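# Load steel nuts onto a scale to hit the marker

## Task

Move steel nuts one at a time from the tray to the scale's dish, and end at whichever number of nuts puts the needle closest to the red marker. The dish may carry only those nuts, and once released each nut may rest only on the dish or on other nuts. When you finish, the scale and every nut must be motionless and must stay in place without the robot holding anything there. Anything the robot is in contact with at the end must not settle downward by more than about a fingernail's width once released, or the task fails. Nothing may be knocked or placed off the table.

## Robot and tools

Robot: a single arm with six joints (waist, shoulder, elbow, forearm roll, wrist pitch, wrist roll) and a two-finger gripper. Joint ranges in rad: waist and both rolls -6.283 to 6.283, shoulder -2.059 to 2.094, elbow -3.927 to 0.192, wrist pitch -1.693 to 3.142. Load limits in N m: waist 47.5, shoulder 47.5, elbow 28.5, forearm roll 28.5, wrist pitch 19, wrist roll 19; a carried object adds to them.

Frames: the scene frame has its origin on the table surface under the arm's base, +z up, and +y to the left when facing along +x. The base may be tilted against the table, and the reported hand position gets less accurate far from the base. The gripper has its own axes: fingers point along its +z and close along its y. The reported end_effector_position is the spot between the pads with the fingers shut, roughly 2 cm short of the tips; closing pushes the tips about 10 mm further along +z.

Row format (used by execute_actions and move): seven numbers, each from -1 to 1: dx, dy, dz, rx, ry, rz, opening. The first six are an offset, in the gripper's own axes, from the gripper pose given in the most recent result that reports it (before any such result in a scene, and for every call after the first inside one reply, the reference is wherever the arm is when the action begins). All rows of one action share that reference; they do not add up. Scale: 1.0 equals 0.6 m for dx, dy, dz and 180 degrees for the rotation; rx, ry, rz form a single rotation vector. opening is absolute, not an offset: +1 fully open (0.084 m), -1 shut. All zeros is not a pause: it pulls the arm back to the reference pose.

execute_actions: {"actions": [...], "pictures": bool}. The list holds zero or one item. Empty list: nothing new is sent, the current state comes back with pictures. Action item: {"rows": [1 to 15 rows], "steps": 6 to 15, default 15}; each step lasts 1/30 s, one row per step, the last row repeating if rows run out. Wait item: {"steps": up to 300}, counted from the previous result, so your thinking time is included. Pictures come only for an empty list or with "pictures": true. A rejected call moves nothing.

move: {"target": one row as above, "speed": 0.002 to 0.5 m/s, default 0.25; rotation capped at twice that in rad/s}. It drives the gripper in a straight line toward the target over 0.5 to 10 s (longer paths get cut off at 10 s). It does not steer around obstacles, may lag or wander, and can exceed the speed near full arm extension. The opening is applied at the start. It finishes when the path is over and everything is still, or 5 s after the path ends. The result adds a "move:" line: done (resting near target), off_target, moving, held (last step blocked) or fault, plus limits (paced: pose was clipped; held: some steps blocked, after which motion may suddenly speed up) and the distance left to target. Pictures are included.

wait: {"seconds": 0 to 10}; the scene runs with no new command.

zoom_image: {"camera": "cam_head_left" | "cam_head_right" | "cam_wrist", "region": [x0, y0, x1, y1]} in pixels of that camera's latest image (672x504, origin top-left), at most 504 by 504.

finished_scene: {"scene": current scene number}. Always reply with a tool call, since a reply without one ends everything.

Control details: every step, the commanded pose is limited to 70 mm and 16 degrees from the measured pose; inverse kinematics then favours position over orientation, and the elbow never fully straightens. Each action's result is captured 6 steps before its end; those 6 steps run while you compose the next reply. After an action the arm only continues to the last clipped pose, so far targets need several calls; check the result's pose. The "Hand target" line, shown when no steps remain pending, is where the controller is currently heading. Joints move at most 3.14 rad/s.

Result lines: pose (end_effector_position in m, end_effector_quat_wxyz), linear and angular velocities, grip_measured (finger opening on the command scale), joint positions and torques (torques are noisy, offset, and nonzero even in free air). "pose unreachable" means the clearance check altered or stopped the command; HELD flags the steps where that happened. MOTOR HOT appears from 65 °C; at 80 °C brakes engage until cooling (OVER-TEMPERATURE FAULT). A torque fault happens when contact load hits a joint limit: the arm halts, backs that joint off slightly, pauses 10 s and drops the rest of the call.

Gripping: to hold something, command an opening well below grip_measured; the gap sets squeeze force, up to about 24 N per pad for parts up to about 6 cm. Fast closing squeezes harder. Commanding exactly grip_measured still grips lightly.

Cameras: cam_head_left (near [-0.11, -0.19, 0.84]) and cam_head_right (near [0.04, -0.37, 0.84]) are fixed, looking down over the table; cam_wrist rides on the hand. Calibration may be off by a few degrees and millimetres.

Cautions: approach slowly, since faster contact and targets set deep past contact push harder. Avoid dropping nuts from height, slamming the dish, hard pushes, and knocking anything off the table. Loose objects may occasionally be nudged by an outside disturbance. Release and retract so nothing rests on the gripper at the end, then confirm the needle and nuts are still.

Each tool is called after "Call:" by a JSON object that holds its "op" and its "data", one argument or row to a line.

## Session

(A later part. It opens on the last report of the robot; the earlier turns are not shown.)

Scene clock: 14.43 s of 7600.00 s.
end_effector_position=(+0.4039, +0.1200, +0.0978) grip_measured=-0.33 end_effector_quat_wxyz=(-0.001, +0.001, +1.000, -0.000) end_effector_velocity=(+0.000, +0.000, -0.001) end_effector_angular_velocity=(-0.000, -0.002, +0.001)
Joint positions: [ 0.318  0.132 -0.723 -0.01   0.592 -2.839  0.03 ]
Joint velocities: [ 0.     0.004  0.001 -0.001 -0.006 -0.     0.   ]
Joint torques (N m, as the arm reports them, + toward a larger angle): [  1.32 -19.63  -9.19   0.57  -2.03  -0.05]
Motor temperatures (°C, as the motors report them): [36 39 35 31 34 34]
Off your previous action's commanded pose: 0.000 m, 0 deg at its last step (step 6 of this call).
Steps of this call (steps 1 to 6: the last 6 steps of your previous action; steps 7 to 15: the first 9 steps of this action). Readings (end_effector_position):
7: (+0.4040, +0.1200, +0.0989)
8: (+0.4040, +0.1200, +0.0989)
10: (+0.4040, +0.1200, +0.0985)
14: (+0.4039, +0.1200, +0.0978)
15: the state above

Call:
{"op": "execute_actions", "data": {
  "actions": [
    {"rows": [[0,0,-0.001,0,0,0,-0.15],[0,0,-0.001,0,0,0,-0.15],[0,0,-0.001,0,0,0,-0.15],[0,0,-0.001,0,0,0,-0.15],[0,0,-0.001,0,0,0,-0.15],[0,0,-0.001,0,0,0,-0.15],[0,0,-0.001,0,0,0,-0.15],[0,0,-0.004,0,0,0,-0.15],[0,0,-0.009,0,0,0,-0.15],[0,0,-0.015,0,0,0,-0.15],[0,0,-0.021,0,0,0,-0.15],[0,0,-0.027,0,0,0,-0.15],[0,0,-0.032,0,0,0,-0.15],[0,0,-0.036,0,0,0,-0.15],[0,0,-0.038,0,0,0,-0.15]], "steps": 15}
  ]
}}

Call:
{"op": "move", "data": {
  "target": [-0.066, -0.418, 0.04, 0, 0, 0.383, -0.2],
  "speed": 0.4
}}

Call:
{"op": "move", "data": {
  "target": [0, 0, 0.068, 0, 0, 0, -0.2],
  "speed": 0.12
}}

Scene clock: 15.17 s of 7600.00 s.
end_effector_position=(+0.4038, +0.1199, +0.0985) grip_measured=-0.17 end_effector_quat_wxyz=(-0.001, +0.001, +1.000, -0.000) end_effector_velocity=(-0.005, -0.002, +0.012) end_effector_angular_velocity=(-0.005, +0.015, +0.000)
Joint positions: [ 0.318  0.13  -0.723 -0.01   0.595 -2.839  0.037]
Joint velocities: [-0.    -0.036 -0.001 -0.     0.053 -0.     0.002]
Joint torques (N m, as the arm reports them, + toward a larger angle): [  0.93 -20.68  -9.55   0.44  -1.97  -0.16]
Motor temperatures (°C, as the motors report them): [36 39 35 31 34 34]
Off your previous action's commanded pose: 0.000 m, 0 deg at its last step (step 6 of this call).
Steps of this call (steps 1 to 6: the last 6 steps of your previous action; steps 7 to 13: nothing new was sent; steps 14 to 22: the first 9 steps of this action). Readings (end_effector_position):
14: (+0.4039, +0.1200, +0.0975)
15: (+0.4039, +0.1200, +0.0976)
17: (+0.4038, +0.1199, +0.0978)
21: (+0.4039, +0.1200, +0.0982)
22: the state above

Scene clock: 17.77 s of 7600.00 s.
end_effector_position=(+0.4418, -0.1301, +0.0953) grip_measured=-0.22 end_effector_quat_wxyz=(-0.001, +0.566, +0.824, +0.000) end_effector_velocity=(+0.001, -0.002, +0.001) end_effector_angular_velocity=(-0.000, -0.001, -0.012)
Joint positions: [-0.258  0.24  -0.871 -0.006  0.629 -2.217  0.035]
Joint velocities: [-0.004  0.002 -0.005 -0.     0.002  0.008  0.   ]
Joint torques (N m, as the arm reports them, + toward a larger angle): [  0.64 -22.18  -9.39   0.67  -1.83   0.06]
Motor temperatures (°C, as the motors report them): [36 39 35 31 34 34]
Hand target: +0.442, -0.130, +0.095; -0.001, +0.567, +0.824, +0.000
Off your previous action's commanded pose: 0.010 m, 0 deg at its last step (step 6 of this call).
Off the commanded pose: 0.001 m, 0 deg.
Kept back: nothing.
move: done
camera_calibration (this result's frames):
cam_wrist: T_world_to_cam=[[0.929417, 0.368963, 0.00702845, -0.330801], [0.368992, -0.929426, -0.00338458, -0.218124], [0.00528364, 0.00573913, -0.99997, 0.220225], [0, 0, 0, 1]] pos_world=[0.386775, -0.0819406, 0.221805]

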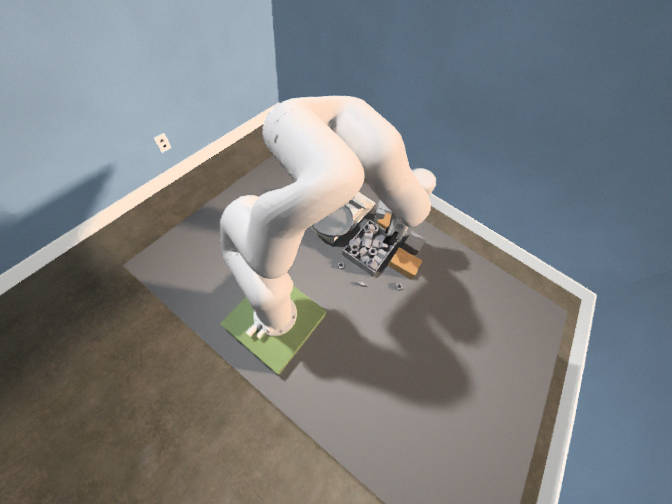

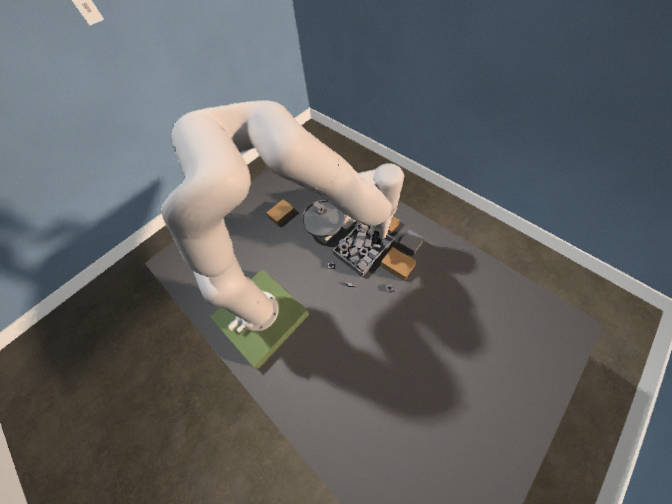

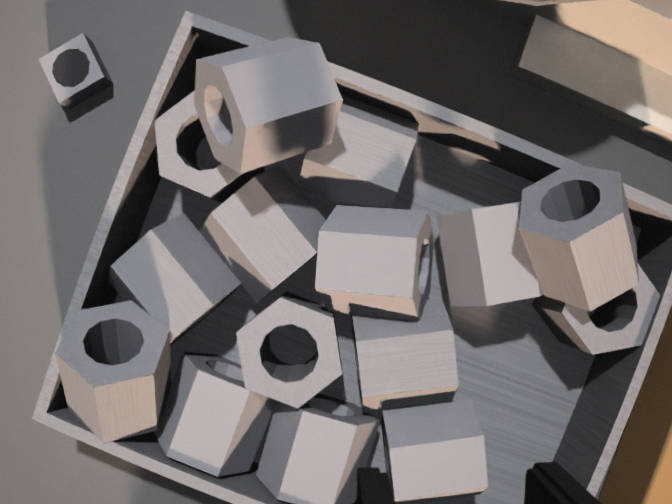

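Scene clock: 18.63 s of 7600.00 s.
end_effector_position=(+0.4420, -0.1300, +0.0550) grip_measured=-0.22 end_effector_quat_wxyz=(-0.001, +0.566, +0.824, +0.000) end_effector_velocity=(-0.001, +0.001, -0.003) end_effector_angular_velocity=(+0.001, +0.002, -0.001)
Joint positions: [-0.259  0.342 -0.866 -0.007  0.522 -2.216  0.035]
Joint velocities: [ 0.001  0.007 -0.     0.001 -0.004  0.001  0.   ]
Joint torques (N m, as the arm reports them, + toward a larger angle): [  0.72 -22.89  -8.54   0.37  -1.84   0.04]
Motor temperatures (°C, as the motors report them): [36 39 35 31 34 34]
Hand target: +0.442, -0.130, +0.055; -0.001, +0.566, +0.824, +0.000
Off the commanded pose: 0.001 m, 0 deg.
Kept back: nothing.
move: done
camera_calibration (this result's frames):
cam_wrist: T_world_to_cam=[[0.929364, 0.369084, 0.00768449, -0.330732], [0.369115, -0.929378, -0.00312002, -0.218302], [0.00599025, 0.00573609, -0.999966, 0.179605], [0, 0, 0, 1]] pos_world=[0.386873, -0.0818477, 0.18146]

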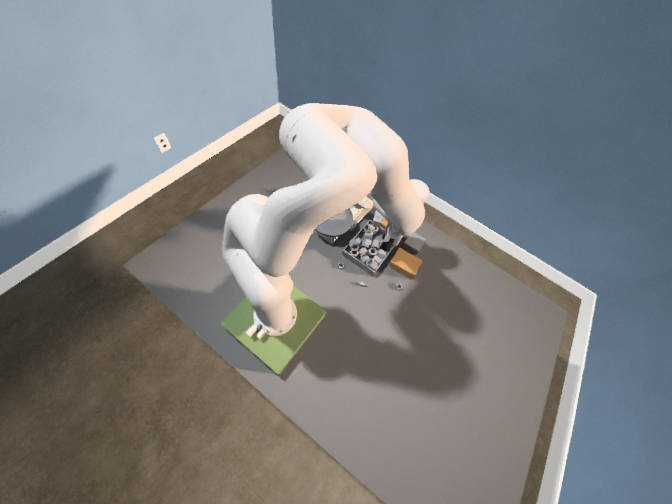

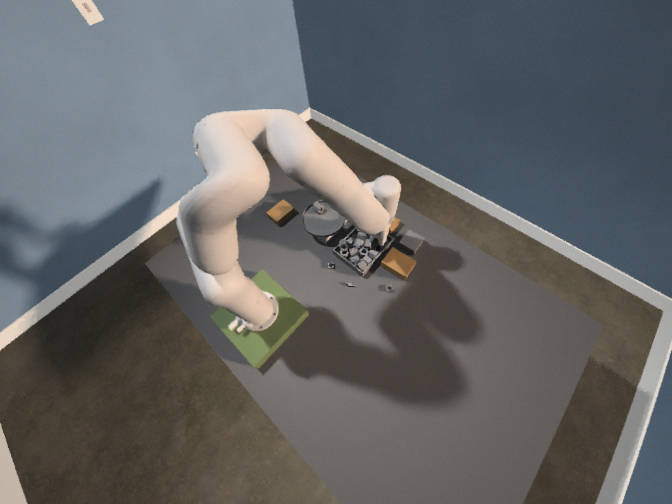

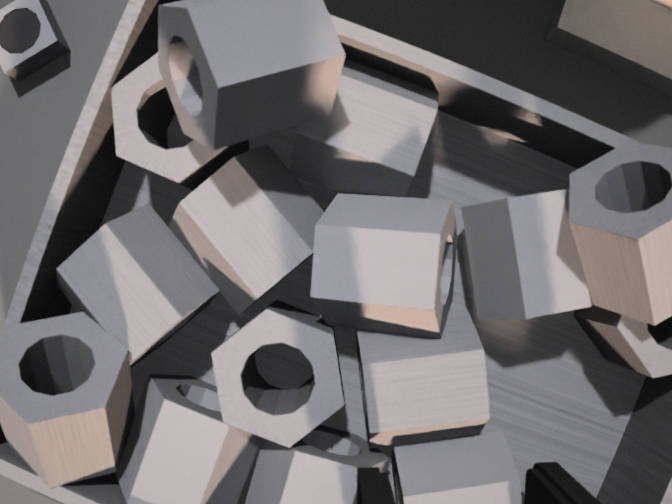

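Call:
{"op": "move", "data": {
  "target": [-0.008, 0.004, 0.003, 0, 0, -0.028, -0.2],
  "speed": 0.08
}}

Call:
{"op": "zoom_image", "data": {
  "camera": "cam_wrist",
  "region": [300, 380, 600, 504]
}}

Scene clock: 19.93 s of 7600.00 s.
end_effector_position=(+0.4459, -0.1336, +0.0532) grip_measured=-0.22 end_effector_quat_wxyz=(-0.001, +0.530, +0.848, +0.000) end_effector_velocity=(+0.000, -0.000, -0.000) end_effector_angular_velocity=(+0.003, +0.001, +0.009)
Joint positions: [-0.264  0.358 -0.885 -0.007  0.525 -2.308  0.035]
Joint velocities: [-0.001  0.001 -0.002  0.005  0.003 -0.014  0.   ]
Joint torques (N m, as the arm reports them, + toward a larger angle): [  1.24 -23.28  -8.67   0.32  -1.82  -0.14]
Motor temperatures (°C, as the motors report them): [36 39 35 31 34 34]
Hand target: +0.446, -0.134, +0.053; -0.001, +0.530, +0.848, +0.000
Off the commanded pose: 0.000 m, 0 deg.
Kept back: nothing.
move: done
camera_calibration (this result's frames):
cam_wrist: T_world_to_cam=[[0.893823, 0.448353, 0.00775903, -0.306583], [0.448386, -0.893835, -0.00305964, -0.253676], [0.0055635, 0.00621381, -0.999965, 0.178065], [0, 0, 0, 1]] pos_world=[0.386785, -0.0903938, 0.179662]

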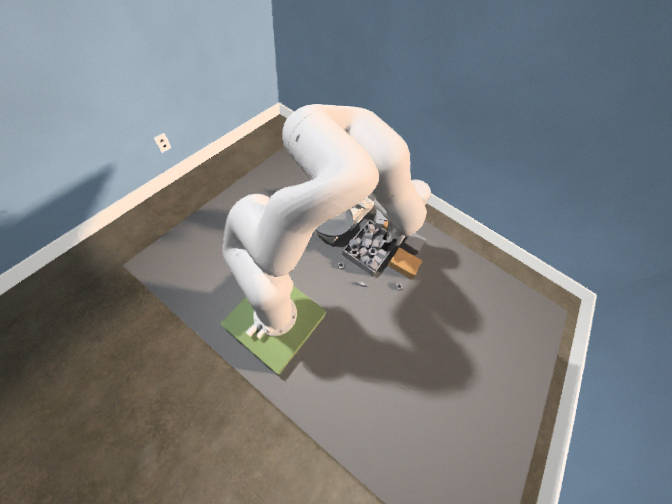

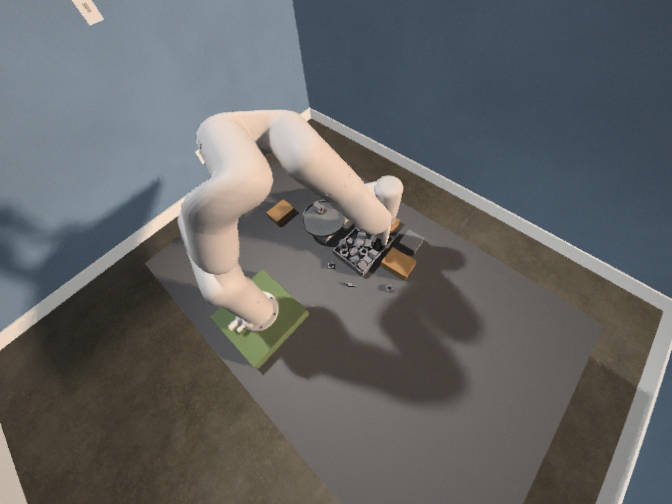

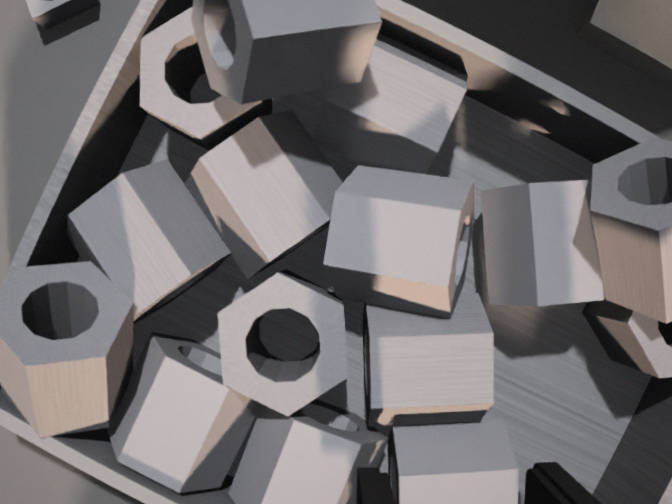

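Region (300, 380, 600, 504) of cam_wrist's 672x504 image, scaled by 1.680, with more detail than that image has; it fills the top 208 rows of this view, and the rest is white.

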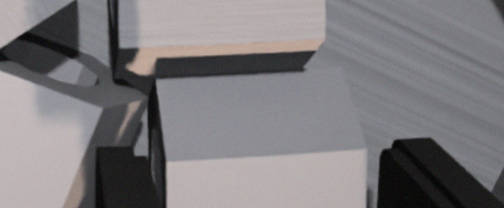

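Call:
{"op": "move", "data": {
  "target": [-0.003, 0.0025, 0.016, 0, 0, 0, -0.2],
  "speed": 0.015
}}

Scene clock: 21.07 s of 7600.00 s.
end_effector_position=(+0.4482, -0.1344, +0.0440) grip_measured=-0.22 end_effector_quat_wxyz=(-0.001, +0.530, +0.848, +0.000) end_effector_velocity=(-0.000, +0.000, -0.002) end_effector_angular_velocity=(-0.000, +0.002, +0.000)
Joint positions: [-0.264  0.389 -0.896 -0.007  0.505 -2.308  0.035]
Joint velocities: [ 0.     0.006 -0.002 -0.002 -0.003  0.001 -0.   ]
Joint torques (N m, as the arm reports them, + toward a larger angle): [ -0.71 -23.06  -8.53   0.48  -2.02  -0.12]
Motor temperatures (°C, as the motors report them): [36 39 35 31 34 34]
Hand target: +0.448, -0.135, +0.044; -0.001, +0.530, +0.848, +0.000
Off the commanded pose: 0.000 m, 0 deg.
Kept back: nothing.
move: done
camera_calibration (this result's frames):
cam_wrist: T_world_to_cam=[[0.893672, 0.448645, 0.00820589, -0.308173], [0.448679, -0.893689, -0.00277788, -0.255574], [0.00608723, 0.00616432, -0.999962, 0.168565], [0, 0, 0, 1]] pos_world=[0.38905, -0.0911819, 0.170377]

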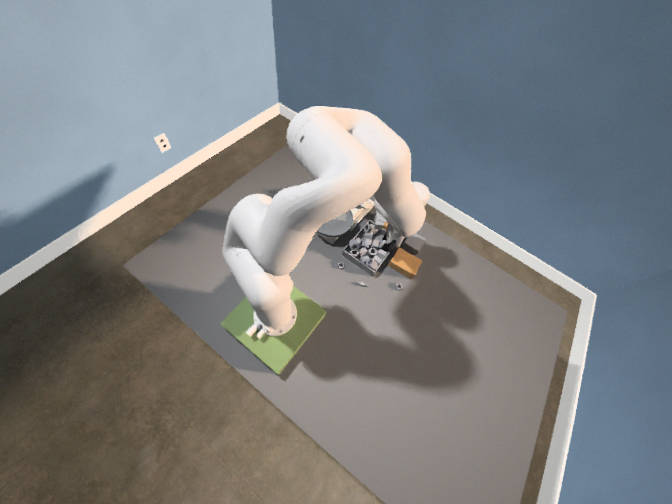

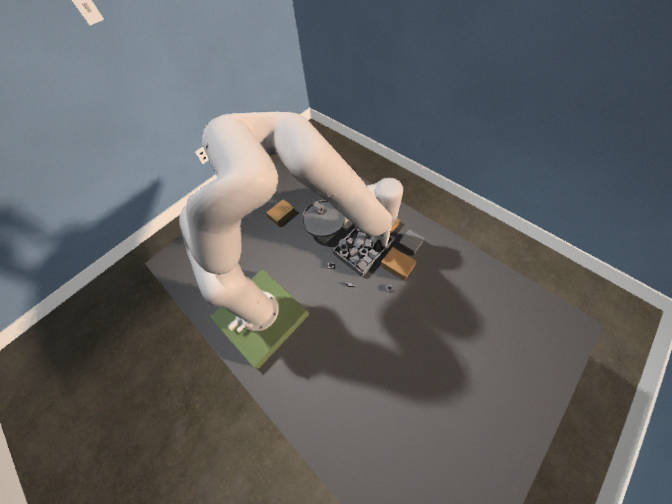

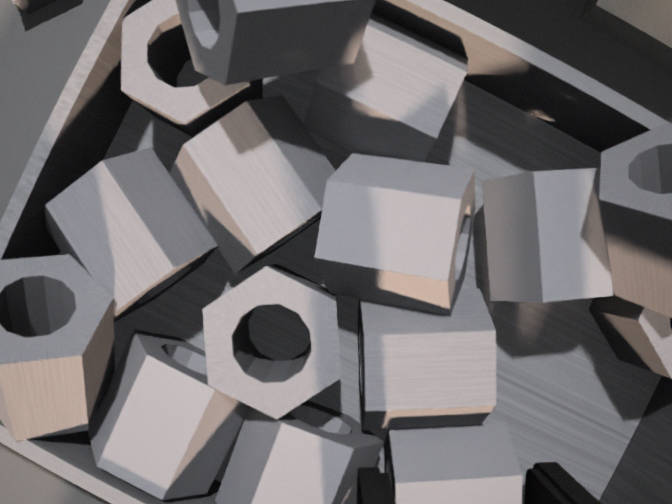

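Call:
{"op": "move", "data": {
  "target": [0.002, 0.006, 0.003, 0, 0, 0, -0.22],
  "speed": 0.015
}}

Call:
{"op": "move", "data": {
  "target": [0, 0, 0, 0, 0, 0, -0.7],
  "speed": 0.015
}}

Call:
{"op": "move", "data": {
  "target": [0, 0, -0.13, 0, 0, -0.2, -0.7],
  "speed": 0.25
}}

Scene clock: 22.03 s of 7600.00 s.
end_effector_position=(+0.4508, -0.1318, +0.0422) grip_measured=-0.23 end_effector_quat_wxyz=(-0.001, +0.530, +0.848, +0.000) end_effector_velocity=(+0.003, +0.001, +0.001) end_effector_angular_velocity=(-0.002, -0.005, +0.002)
Joint positions: [-0.257  0.398 -0.903 -0.008  0.503 -2.301  0.034]
Joint velocities: [ 0.003  0.001 -0.004 -0.001 -0.002  0.003 -0.   ]
Joint torques (N m, as the arm reports them, + toward a larger angle): [  1.2  -23.66  -8.86   0.42  -1.9   -0.15]
Motor temperatures (°C, as the motors report them): [36 39 35 31 34 34]
Hand target: +0.451, -0.132, +0.042; -0.001, +0.530, +0.848, +0.000
Off the commanded pose: 0.000 m, 0 deg.
Kept back: nothing.
move: done
camera_calibration (this result's frames):
cam_wrist: T_world_to_cam=[[0.893708, 0.448576, 0.00804495, -0.311589], [0.448609, -0.893723, -0.00289151, -0.254432], [0.00589289, 0.0061932, -0.999963, 0.166816], [0, 0, 0, 1]] pos_world=[0.391627, -0.0886541, 0.168581]

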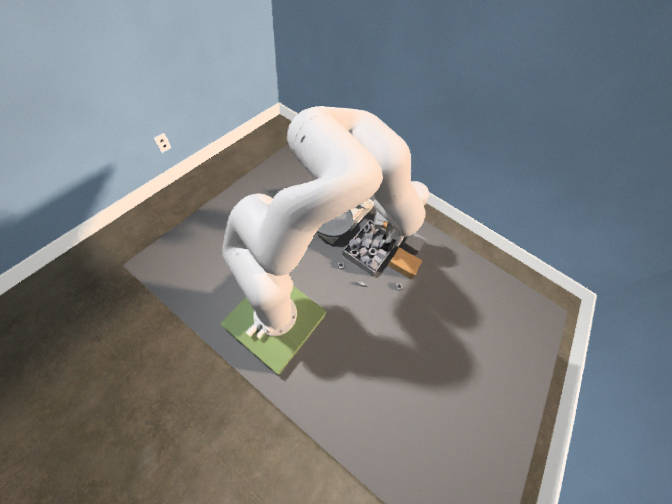

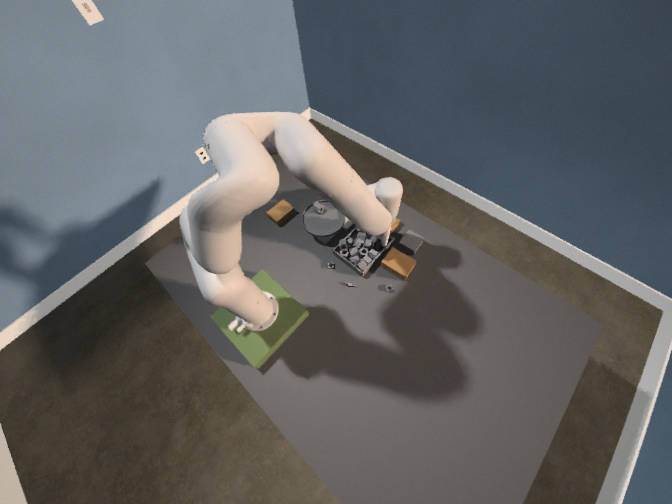

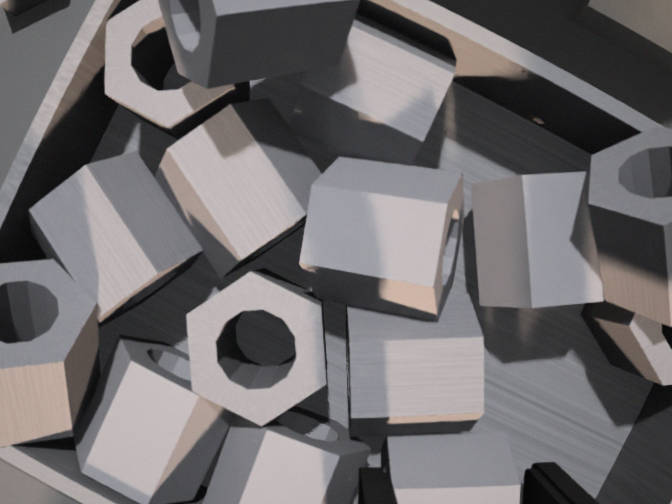

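Scene clock: 22.53 s of 7600.00 s.
end_effector_position=(+0.4508, -0.1318, +0.0422) grip_measured=-0.34 end_effector_quat_wxyz=(-0.001, +0.530, +0.848, +0.000) end_effector_velocity=(+0.000, +0.000, -0.000) end_effector_angular_velocity=(+0.001, -0.000, -0.001)
Joint positions: [-0.257  0.398 -0.903 -0.008  0.503 -2.301  0.029]
Joint velocities: [ 0.001  0.001 -0.001  0.002  0.     0.     0.   ]
Joint torques (N m, as the arm reports them, + toward a larger angle): [  0.62 -23.94  -8.61   0.47  -1.78  -0.05]
Motor temperatures (°C, as the motors report them): [36 39 35 31 34 34]
Hand target: +0.451, -0.132, +0.042; -0.001, +0.530, +0.848, +0.000
Off the commanded pose: 0.000 m, 0 deg.
Kept back: nothing.
move: done
camera_calibration (this result's frames):
cam_wrist: T_world_to_cam=[[0.893697, 0.448598, 0.0081026, -0.311615], [0.448632, -0.893712, -0.00284562, -0.254448], [0.00596485, 0.0061782, -0.999963, 0.166794], [0, 0, 0, 1]] pos_world=[0.391648, -0.0886441, 0.168589]

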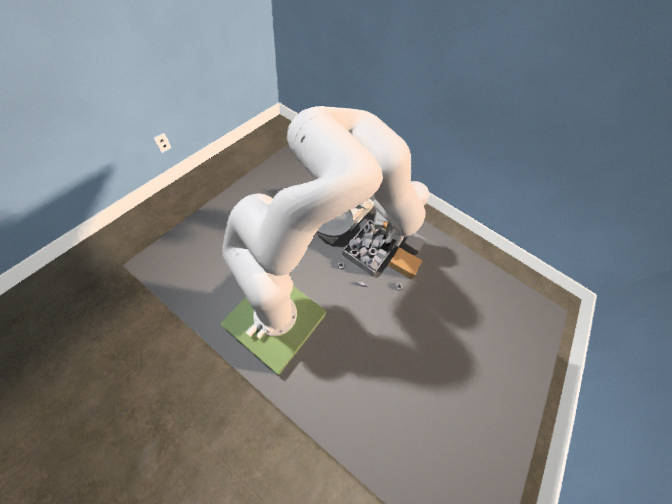

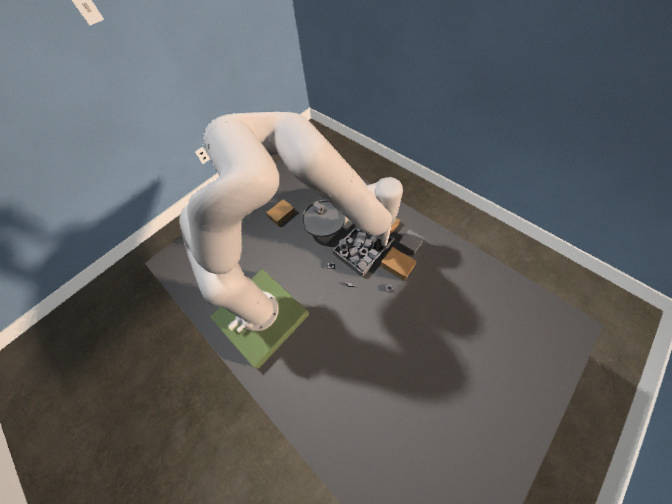

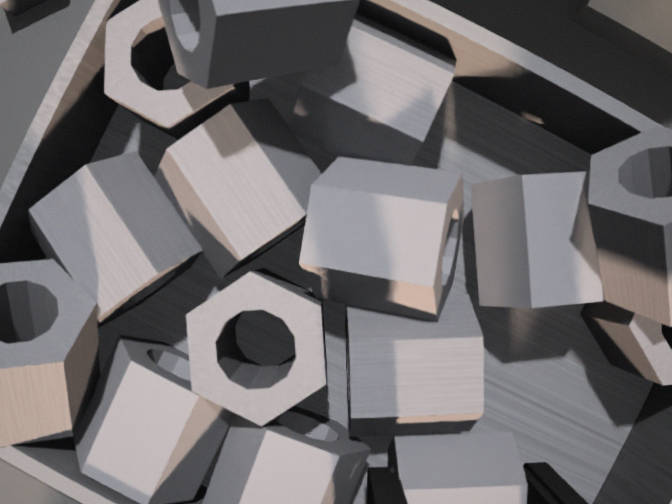

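Scene clock: 24.27 s of 7600.00 s.
end_effector_position=(+0.4506, -0.1321, +0.1198) grip_measured=-0.34 end_effector_quat_wxyz=(-0.001, +0.243, +0.970, +0.000) end_effector_velocity=(+0.001, -0.000, +0.002) end_effector_angular_velocity=(+0.003, -0.002, +0.009)
Joint positions: [-0.256  0.21  -0.917 -0.007  0.705 -2.929  0.029]
Joint velocities: [-0.001 -0.004 -0.003  0.005  0.005 -0.014 -0.   ]
Joint torques (N m, as the arm reports them, + toward a larger angle): [  1.4  -22.46 -10.32   0.31  -1.93   0.11]
Motor temperatures (°C, as the motors report them): [36 39 35 31 34 34]
Hand target: +0.451, -0.132, +0.120; -0.001, +0.242, +0.970, +0.000
Off the commanded pose: 0.000 m, 0 deg.
Kept back: nothing.
move: done
camera_calibration (this result's frames):
cam_wrist: T_world_to_cam=[[0.460422, 0.887661, 0.00832794, -0.0587636], [0.887699, -0.460415, -0.00289937, -0.394967], [0.00126064, 0.00872764, -0.999961, 0.24686], [0, 0, 0, 1]] pos_world=[0.377357, -0.131841, 0.246195]

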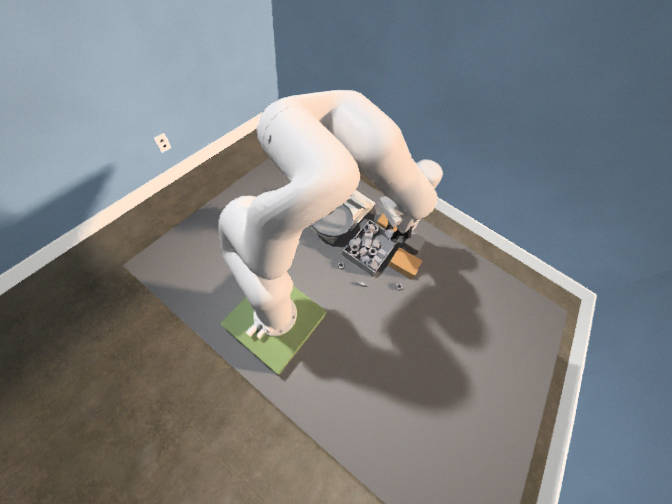

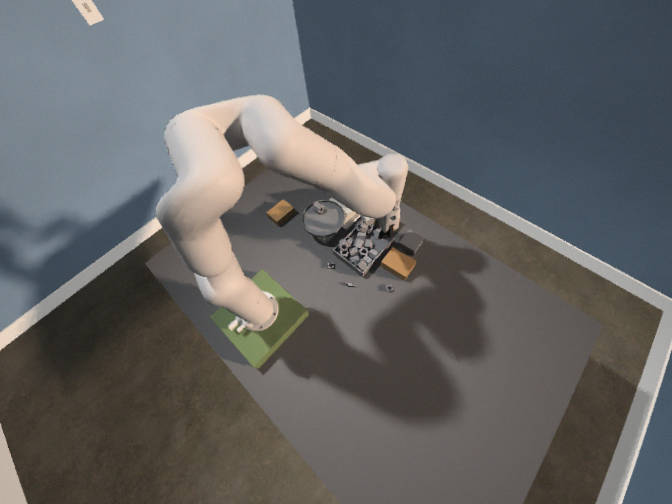

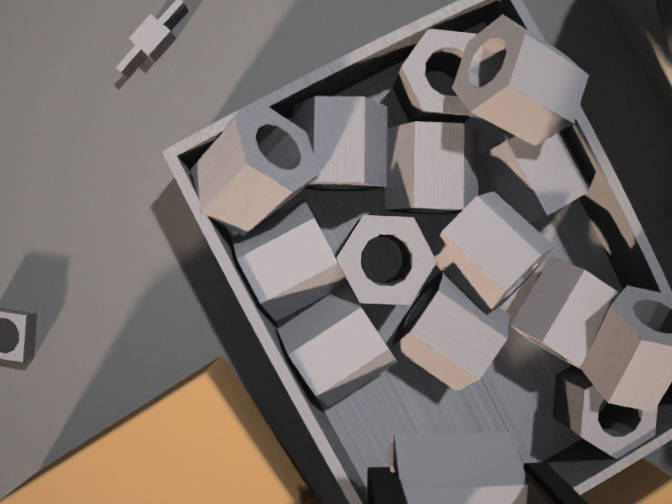

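Call:
{"op": "move", "data": {
  "target": [0.3127, 0.3096, -0.025, 0, 0, -0.1556, -0.7],
  "speed": 0.4
}}

Call:
{"op": "move", "data": {
  "target": [0, 0, 0.052, 0, 0, 0, -0.7],
  "speed": 0.08
}}

Call:
{"op": "move", "data": {
  "target": [0, 0, 0.009, 0, 0, 0, -0.7],
  "speed": 0.012
}}

Scene clock: 26.00 s of 7600.00 s.
end_effector_position=(+0.3736, +0.1193, +0.1350) grip_measured=-0.34 end_effector_quat_wxyz=(-0.000, +0.001, +1.000, -0.001) end_effector_velocity=(+0.001, +0.003, +0.001) end_effector_angular_velocity=(-0.000, -0.006, +0.005)
Joint positions: [ 0.34  -0.049 -0.637 -0.01   0.687 -2.818  0.029]
Joint velocities: [ 0.007 -0.001 -0.002 -0.003 -0.002  0.005 -0.   ]
Joint torques (N m, as the arm reports them, + toward a larger angle): [  0.76 -17.76 -10.12   0.32  -2.07  -0.08]
Motor temperatures (°C, as the motors report them): [36 39 35 31 34 34]
Hand target: +0.374, +0.120, +0.135; -0.000, +0.001, +1.000, -0.001
Off the commanded pose: 0.001 m, 0 deg.
Kept back: nothing.
move: done; limits=paced
camera_calibration (this result's frames):
cam_wrist: T_world_to_cam=[[-0.0096042, 0.999929, 0.00704628, -0.0842185], [0.999952, 0.00961871, -0.00202875, -0.30893], [-0.00209638, 0.00702645, -0.999973, 0.261394], [0, 0, 0, 1]] pos_world=[0.308655, 0.0853473, 0.261353]

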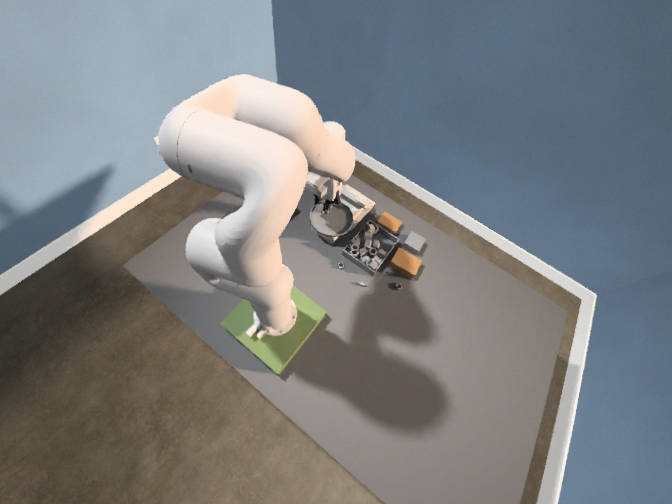

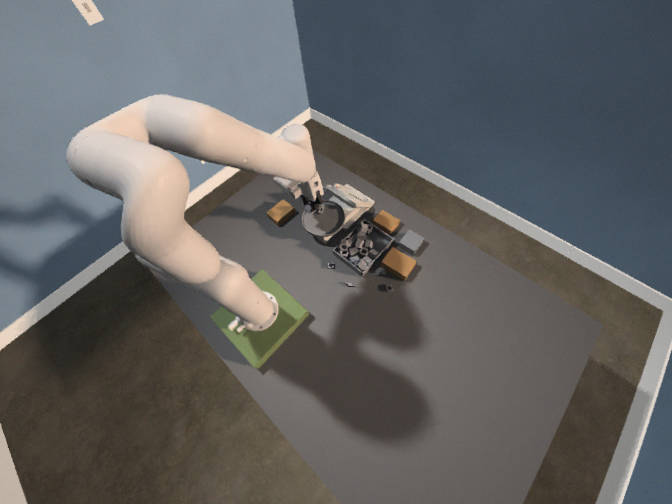

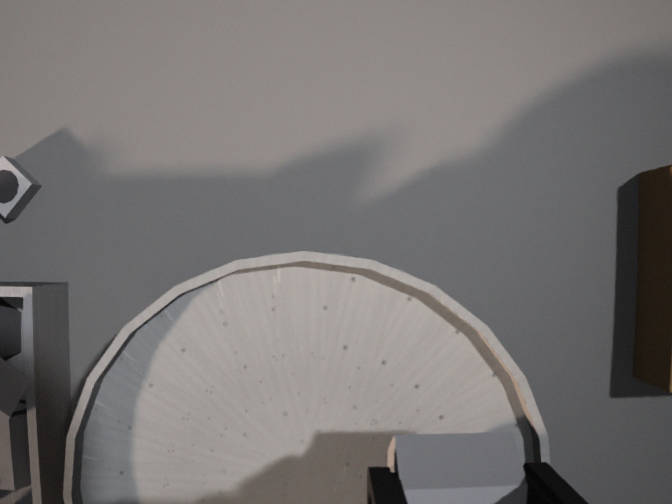

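Scene clock: 26.87 s of 7600.00 s.
end_effector_position=(+0.3737, +0.1195, +0.1041) grip_measured=-0.34 end_effector_quat_wxyz=(-0.000, +0.001, +1.000, -0.000) end_effector_velocity=(+0.001, +0.000, -0.001) end_effector_angular_velocity=(+0.000, -0.003, +0.001)
Joint positions: [ 0.339  0.032 -0.618 -0.012  0.586 -2.818  0.029]
Joint velocities: [ 0.     0.003  0.    -0.001 -0.006 -0.    -0.   ]
Joint torques (N m, as the arm reports them, + toward a larger angle): [  0.75 -18.23  -9.18   0.56  -1.95  -0.07]
Motor temperatures (°C, as the motors report them): [36 39 35 31 34 34]
Hand target: +0.374, +0.119, +0.104; -0.000, +0.001, +1.000, -0.000
Off the commanded pose: 0.000 m, 0 deg.
Kept back: nothing.
move: done
camera_calibration (this result's frames):
cam_wrist: T_world_to_cam=[[-0.00973739, 0.999925, 0.00736181, -0.0840903], [0.999951, 0.00974954, -0.00161614, -0.309155], [-0.0016878, 0.00734571, -0.999972, 0.230371], [0, 0, 0, 1]] pos_world=[0.30871, 0.0854059, 0.230484]

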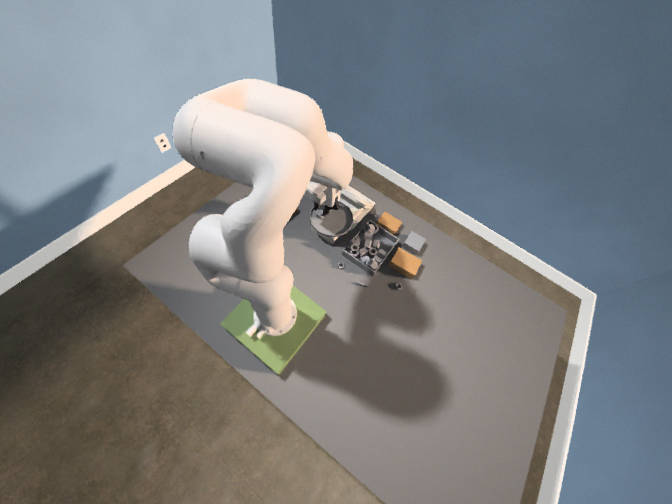

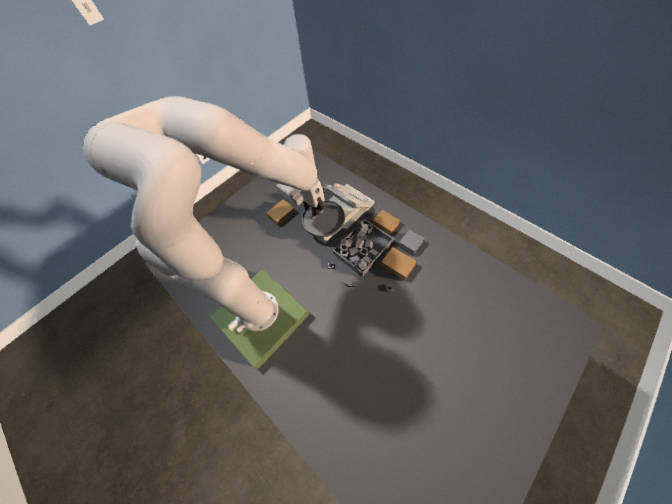

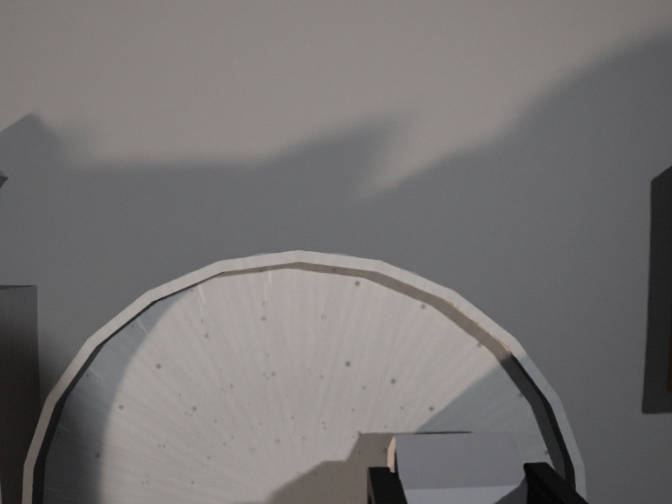

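Scene clock: 27.57 s of 7600.00 s.
end_effector_position=(+0.3738, +0.1195, +0.0991) grip_measured=-0.34 end_effector_quat_wxyz=(+0.000, +0.001, +1.000, -0.000) end_effector_velocity=(-0.000, -0.000, -0.003) end_effector_angular_velocity=(-0.001, +0.002, +0.000)
Joint positions: [ 0.339  0.046 -0.616 -0.012  0.57  -2.818  0.029]
Joint velocities: [ 0.     0.008 -0.    -0.001 -0.005  0.001  0.   ]
Joint torques (N m, as the arm reports them, + toward a larger angle): [  0.99 -17.4   -9.19   0.45  -2.37  -0.01]
Motor temperatures (°C, as the motors report them): [36 39 35 31 34 34]
Hand target: +0.374, +0.119, +0.099; -0.000, +0.001, +1.000, -0.000
Off the commanded pose: 0.000 m, 0 deg.
Kept back: nothing.
move: done
camera_calibration (this result's frames):
cam_wrist: T_world_to_cam=[[-0.00974554, 0.999924, 0.00749636, -0.0840999], [0.999952, 0.00975532, -0.00126798, -0.309323], [-0.00134101, 0.00748364, -0.999971, 0.225216], [0, 0, 0, 1]] pos_world=[0.308791, 0.0854257, 0.225448]

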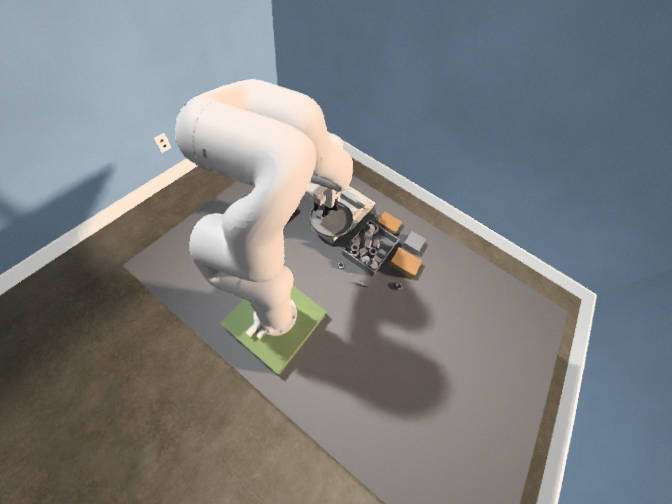

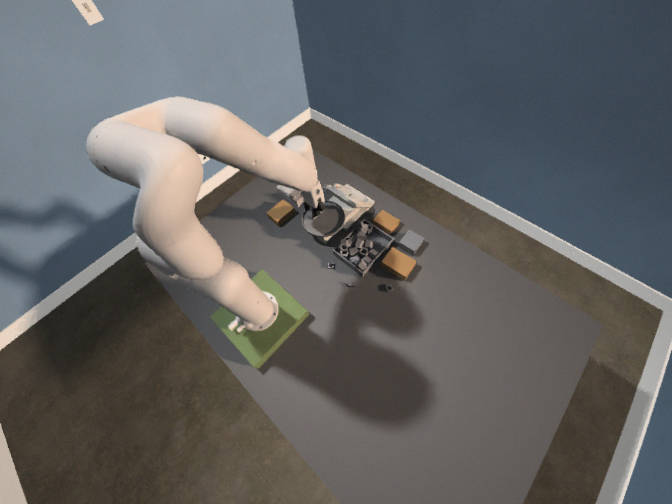

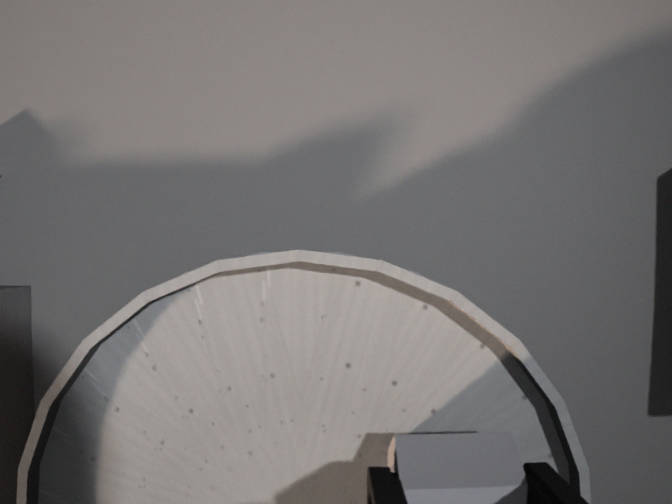

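Call:
{"op": "execute_actions", "data": {
  "actions": [
    {"rows": [[0,0,-0.001,0,0,0,-0.15],[0,0,-0.001,0,0,0,-0.15],[0,0,-0.001,0,0,0,-0.15],[0,0,-0.001,0,0,0,-0.15],[0,0,-0.001,0,0,0,-0.15],[0,0,-0.001,0,0,0,-0.15],[0,0,-0.001,0,0,0,-0.15],[0,0,-0.004,0,0,0,-0.15],[0,0,-0.009,0,0,0,-0.15],[0,0,-0.015,0,0,0,-0.15],[0,0,-0.021,0,0,0,-0.15],[0,0,-0.027,0,0,0,-0.15],[0,0,-0.032,0,0,0,-0.15],[0,0,-0.036,0,0,0,-0.15],[0,0,-0.038,0,0,0,-0.15]], "steps": 15}
  ]
}}

Call:
{"op": "move", "data": {
  "target": [-0.069, -0.436, 0.05, 0, 0, 0.489, -0.2],
  "speed": 0.45
}}

Call:
{"op": "move", "data": {
  "target": [0, 0, 0.06, 0, 0, 0, -0.2],
  "speed": 0.12
}}

Scene clock: 28.97 s of 7600.00 s.
end_effector_position=(+0.3736, +0.1194, +0.0997) grip_measured=-0.17 end_effector_quat_wxyz=(-0.000, +0.001, +1.000, -0.000) end_effector_velocity=(-0.004, -0.001, +0.013) end_effector_angular_velocity=(-0.005, +0.014, -0.000)
Joint positions: [ 0.339  0.044 -0.616 -0.012  0.572 -2.818  0.037]
Joint velocities: [ 0.    -0.041 -0.004  0.001  0.06  -0.001  0.002]
Joint torques (N m, as the arm reports them, + toward a larger angle): [  0.55 -19.32  -9.2    0.43  -1.98   0.05]
Motor temperatures (°C, as the motors report them): [36 39 35 31 34 34]
Steps of this call (steps 1 to 33: nothing new was sent; steps 34 to 42: the first 9 steps of this action). Readings (end_effector_position):
34: (+0.3737, +0.1195, +0.0988)
35: (+0.3737, +0.1195, +0.0989)
37: (+0.3736, +0.1195, +0.0990)
41: (+0.3737, +0.1195, +0.0995)
42: the state above

Scene clock: 31.83 s of 7600.00 s.
end_effector_position=(+0.4136, -0.1413, +0.0908) grip_measured=-0.22 end_effector_quat_wxyz=(-0.001, +0.695, +0.719, +0.000) end_effector_velocity=(+0.001, -0.002, +0.000) end_effector_angular_velocity=(-0.002, -0.000, -0.012)
Joint positions: [-0.301  0.187 -0.777 -0.006  0.587 -1.928  0.035]
Joint velocities: [-0.003  0.003 -0.005 -0.003  0.001  0.01  -0.   ]
Joint torques (N m, as the arm reports them, + toward a larger angle): [  1.5  -21.27  -9.29   0.41  -1.96   0.01]
Motor temperatures (°C, as the motors report them): [36 39 35 31 34 34]
Hand target: +0.414, -0.142, +0.091; -0.001, +0.695, +0.719, +0.000
Off your previous action's commanded pose: 0.010 m, 0 deg at its last step (step 6 of this call).
Off the commanded pose: 0.002 m, 0 deg.
Kept back: nothing.
move: done
camera_calibration (this result's frames):
cam_wrist: T_world_to_cam=[[0.998939, 0.0454331, 0.00758489, -0.374945], [0.0454567, -0.998962, -0.00296962, -0.0942007], [0.0074421, 0.00331125, -0.999967, 0.214645], [0, 0, 0, 1]] pos_world=[0.377232, -0.0777787, 0.217202]

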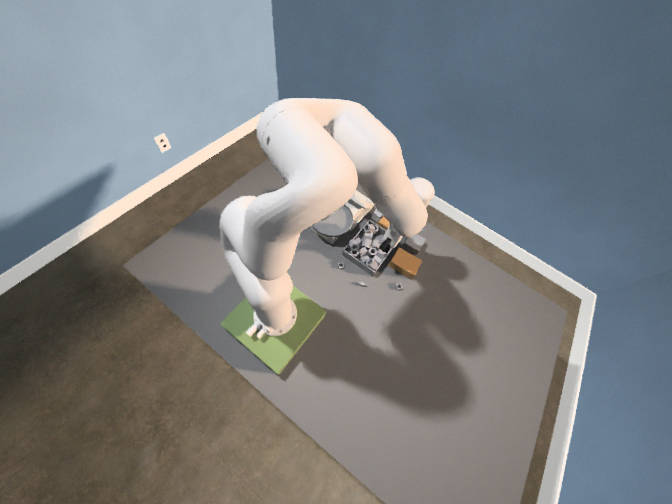

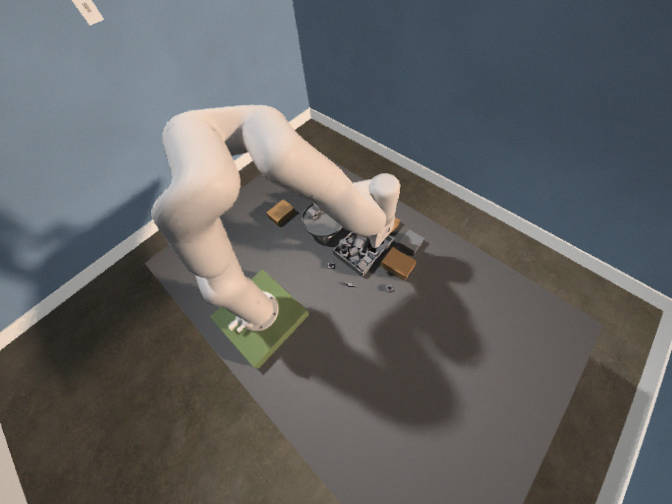

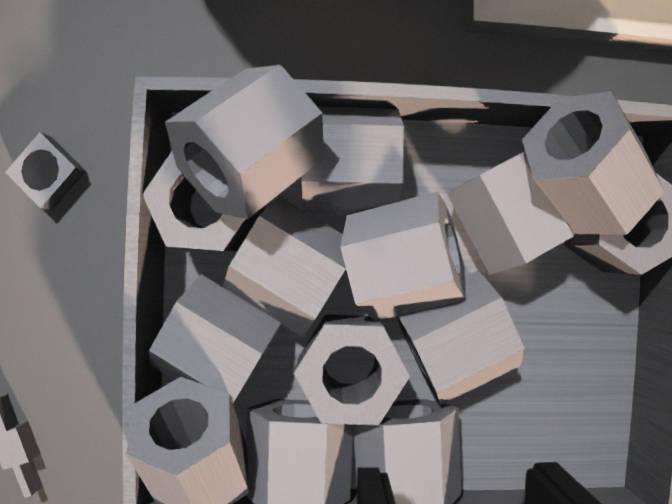

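Scene clock: 32.70 s of 7600.00 s.
end_effector_position=(+0.4138, -0.1412, +0.0552) grip_measured=-0.22 end_effector_quat_wxyz=(-0.001, +0.695, +0.719, +0.001) end_effector_velocity=(-0.002, +0.000, -0.004) end_effector_angular_velocity=(+0.002, +0.003, -0.004)
Joint positions: [-0.302  0.284 -0.773 -0.007  0.487 -1.927  0.035]
Joint velocities: [-0.001  0.008  0.002  0.003 -0.006  0.001 -0.   ]
Joint torques (N m, as the arm reports them, + toward a larger angle): [  0.4  -21.12  -8.58   0.69  -2.03  -0.06]
Motor temperatures (°C, as the motors report them): [36 39 35 31 34 34]
Hand target: +0.414, -0.141, +0.055; -0.001, +0.695, +0.719, +0.000
Off the commanded pose: 0.000 m, 0 deg.
Kept back: nothing.
move: done
camera_calibration (this result's frames):
cam_wrist: T_world_to_cam=[[0.998929, 0.0455473, 0.00818639, -0.374899], [0.0455726, -0.998957, -0.00293479, -0.0942796], [0.00804417, 0.00330472, -0.999962, 0.178813], [0, 0, 0, 1]] pos_world=[0.377356, -0.0776965, 0.181598]

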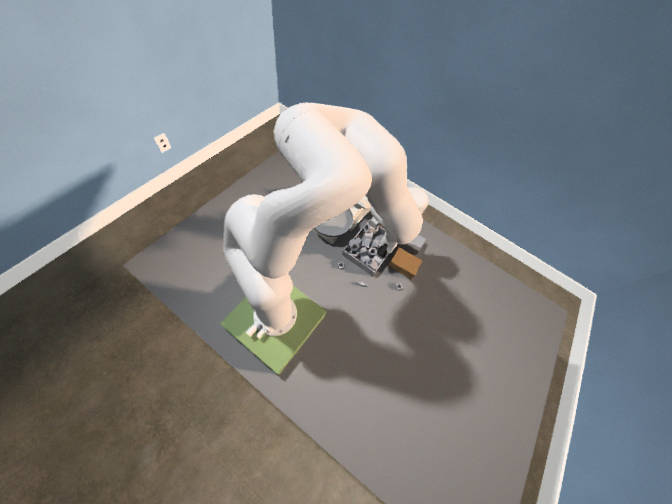

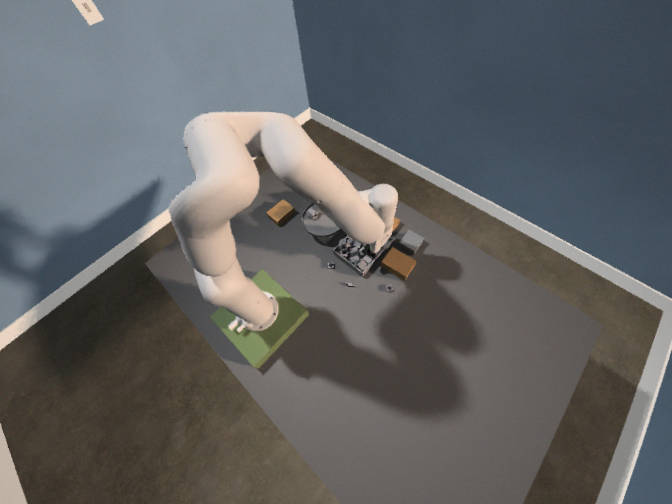

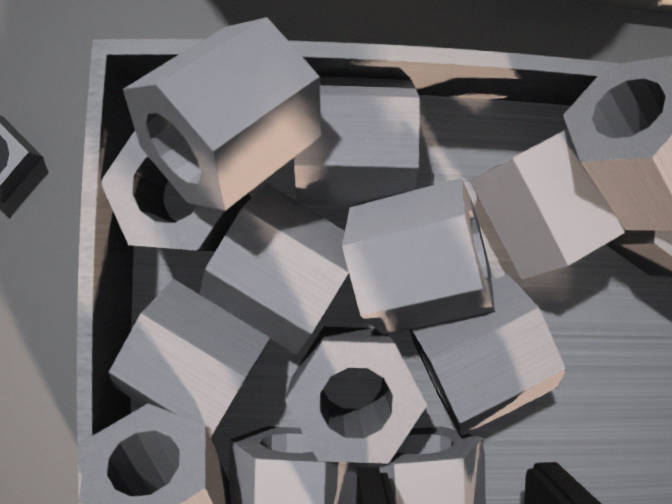

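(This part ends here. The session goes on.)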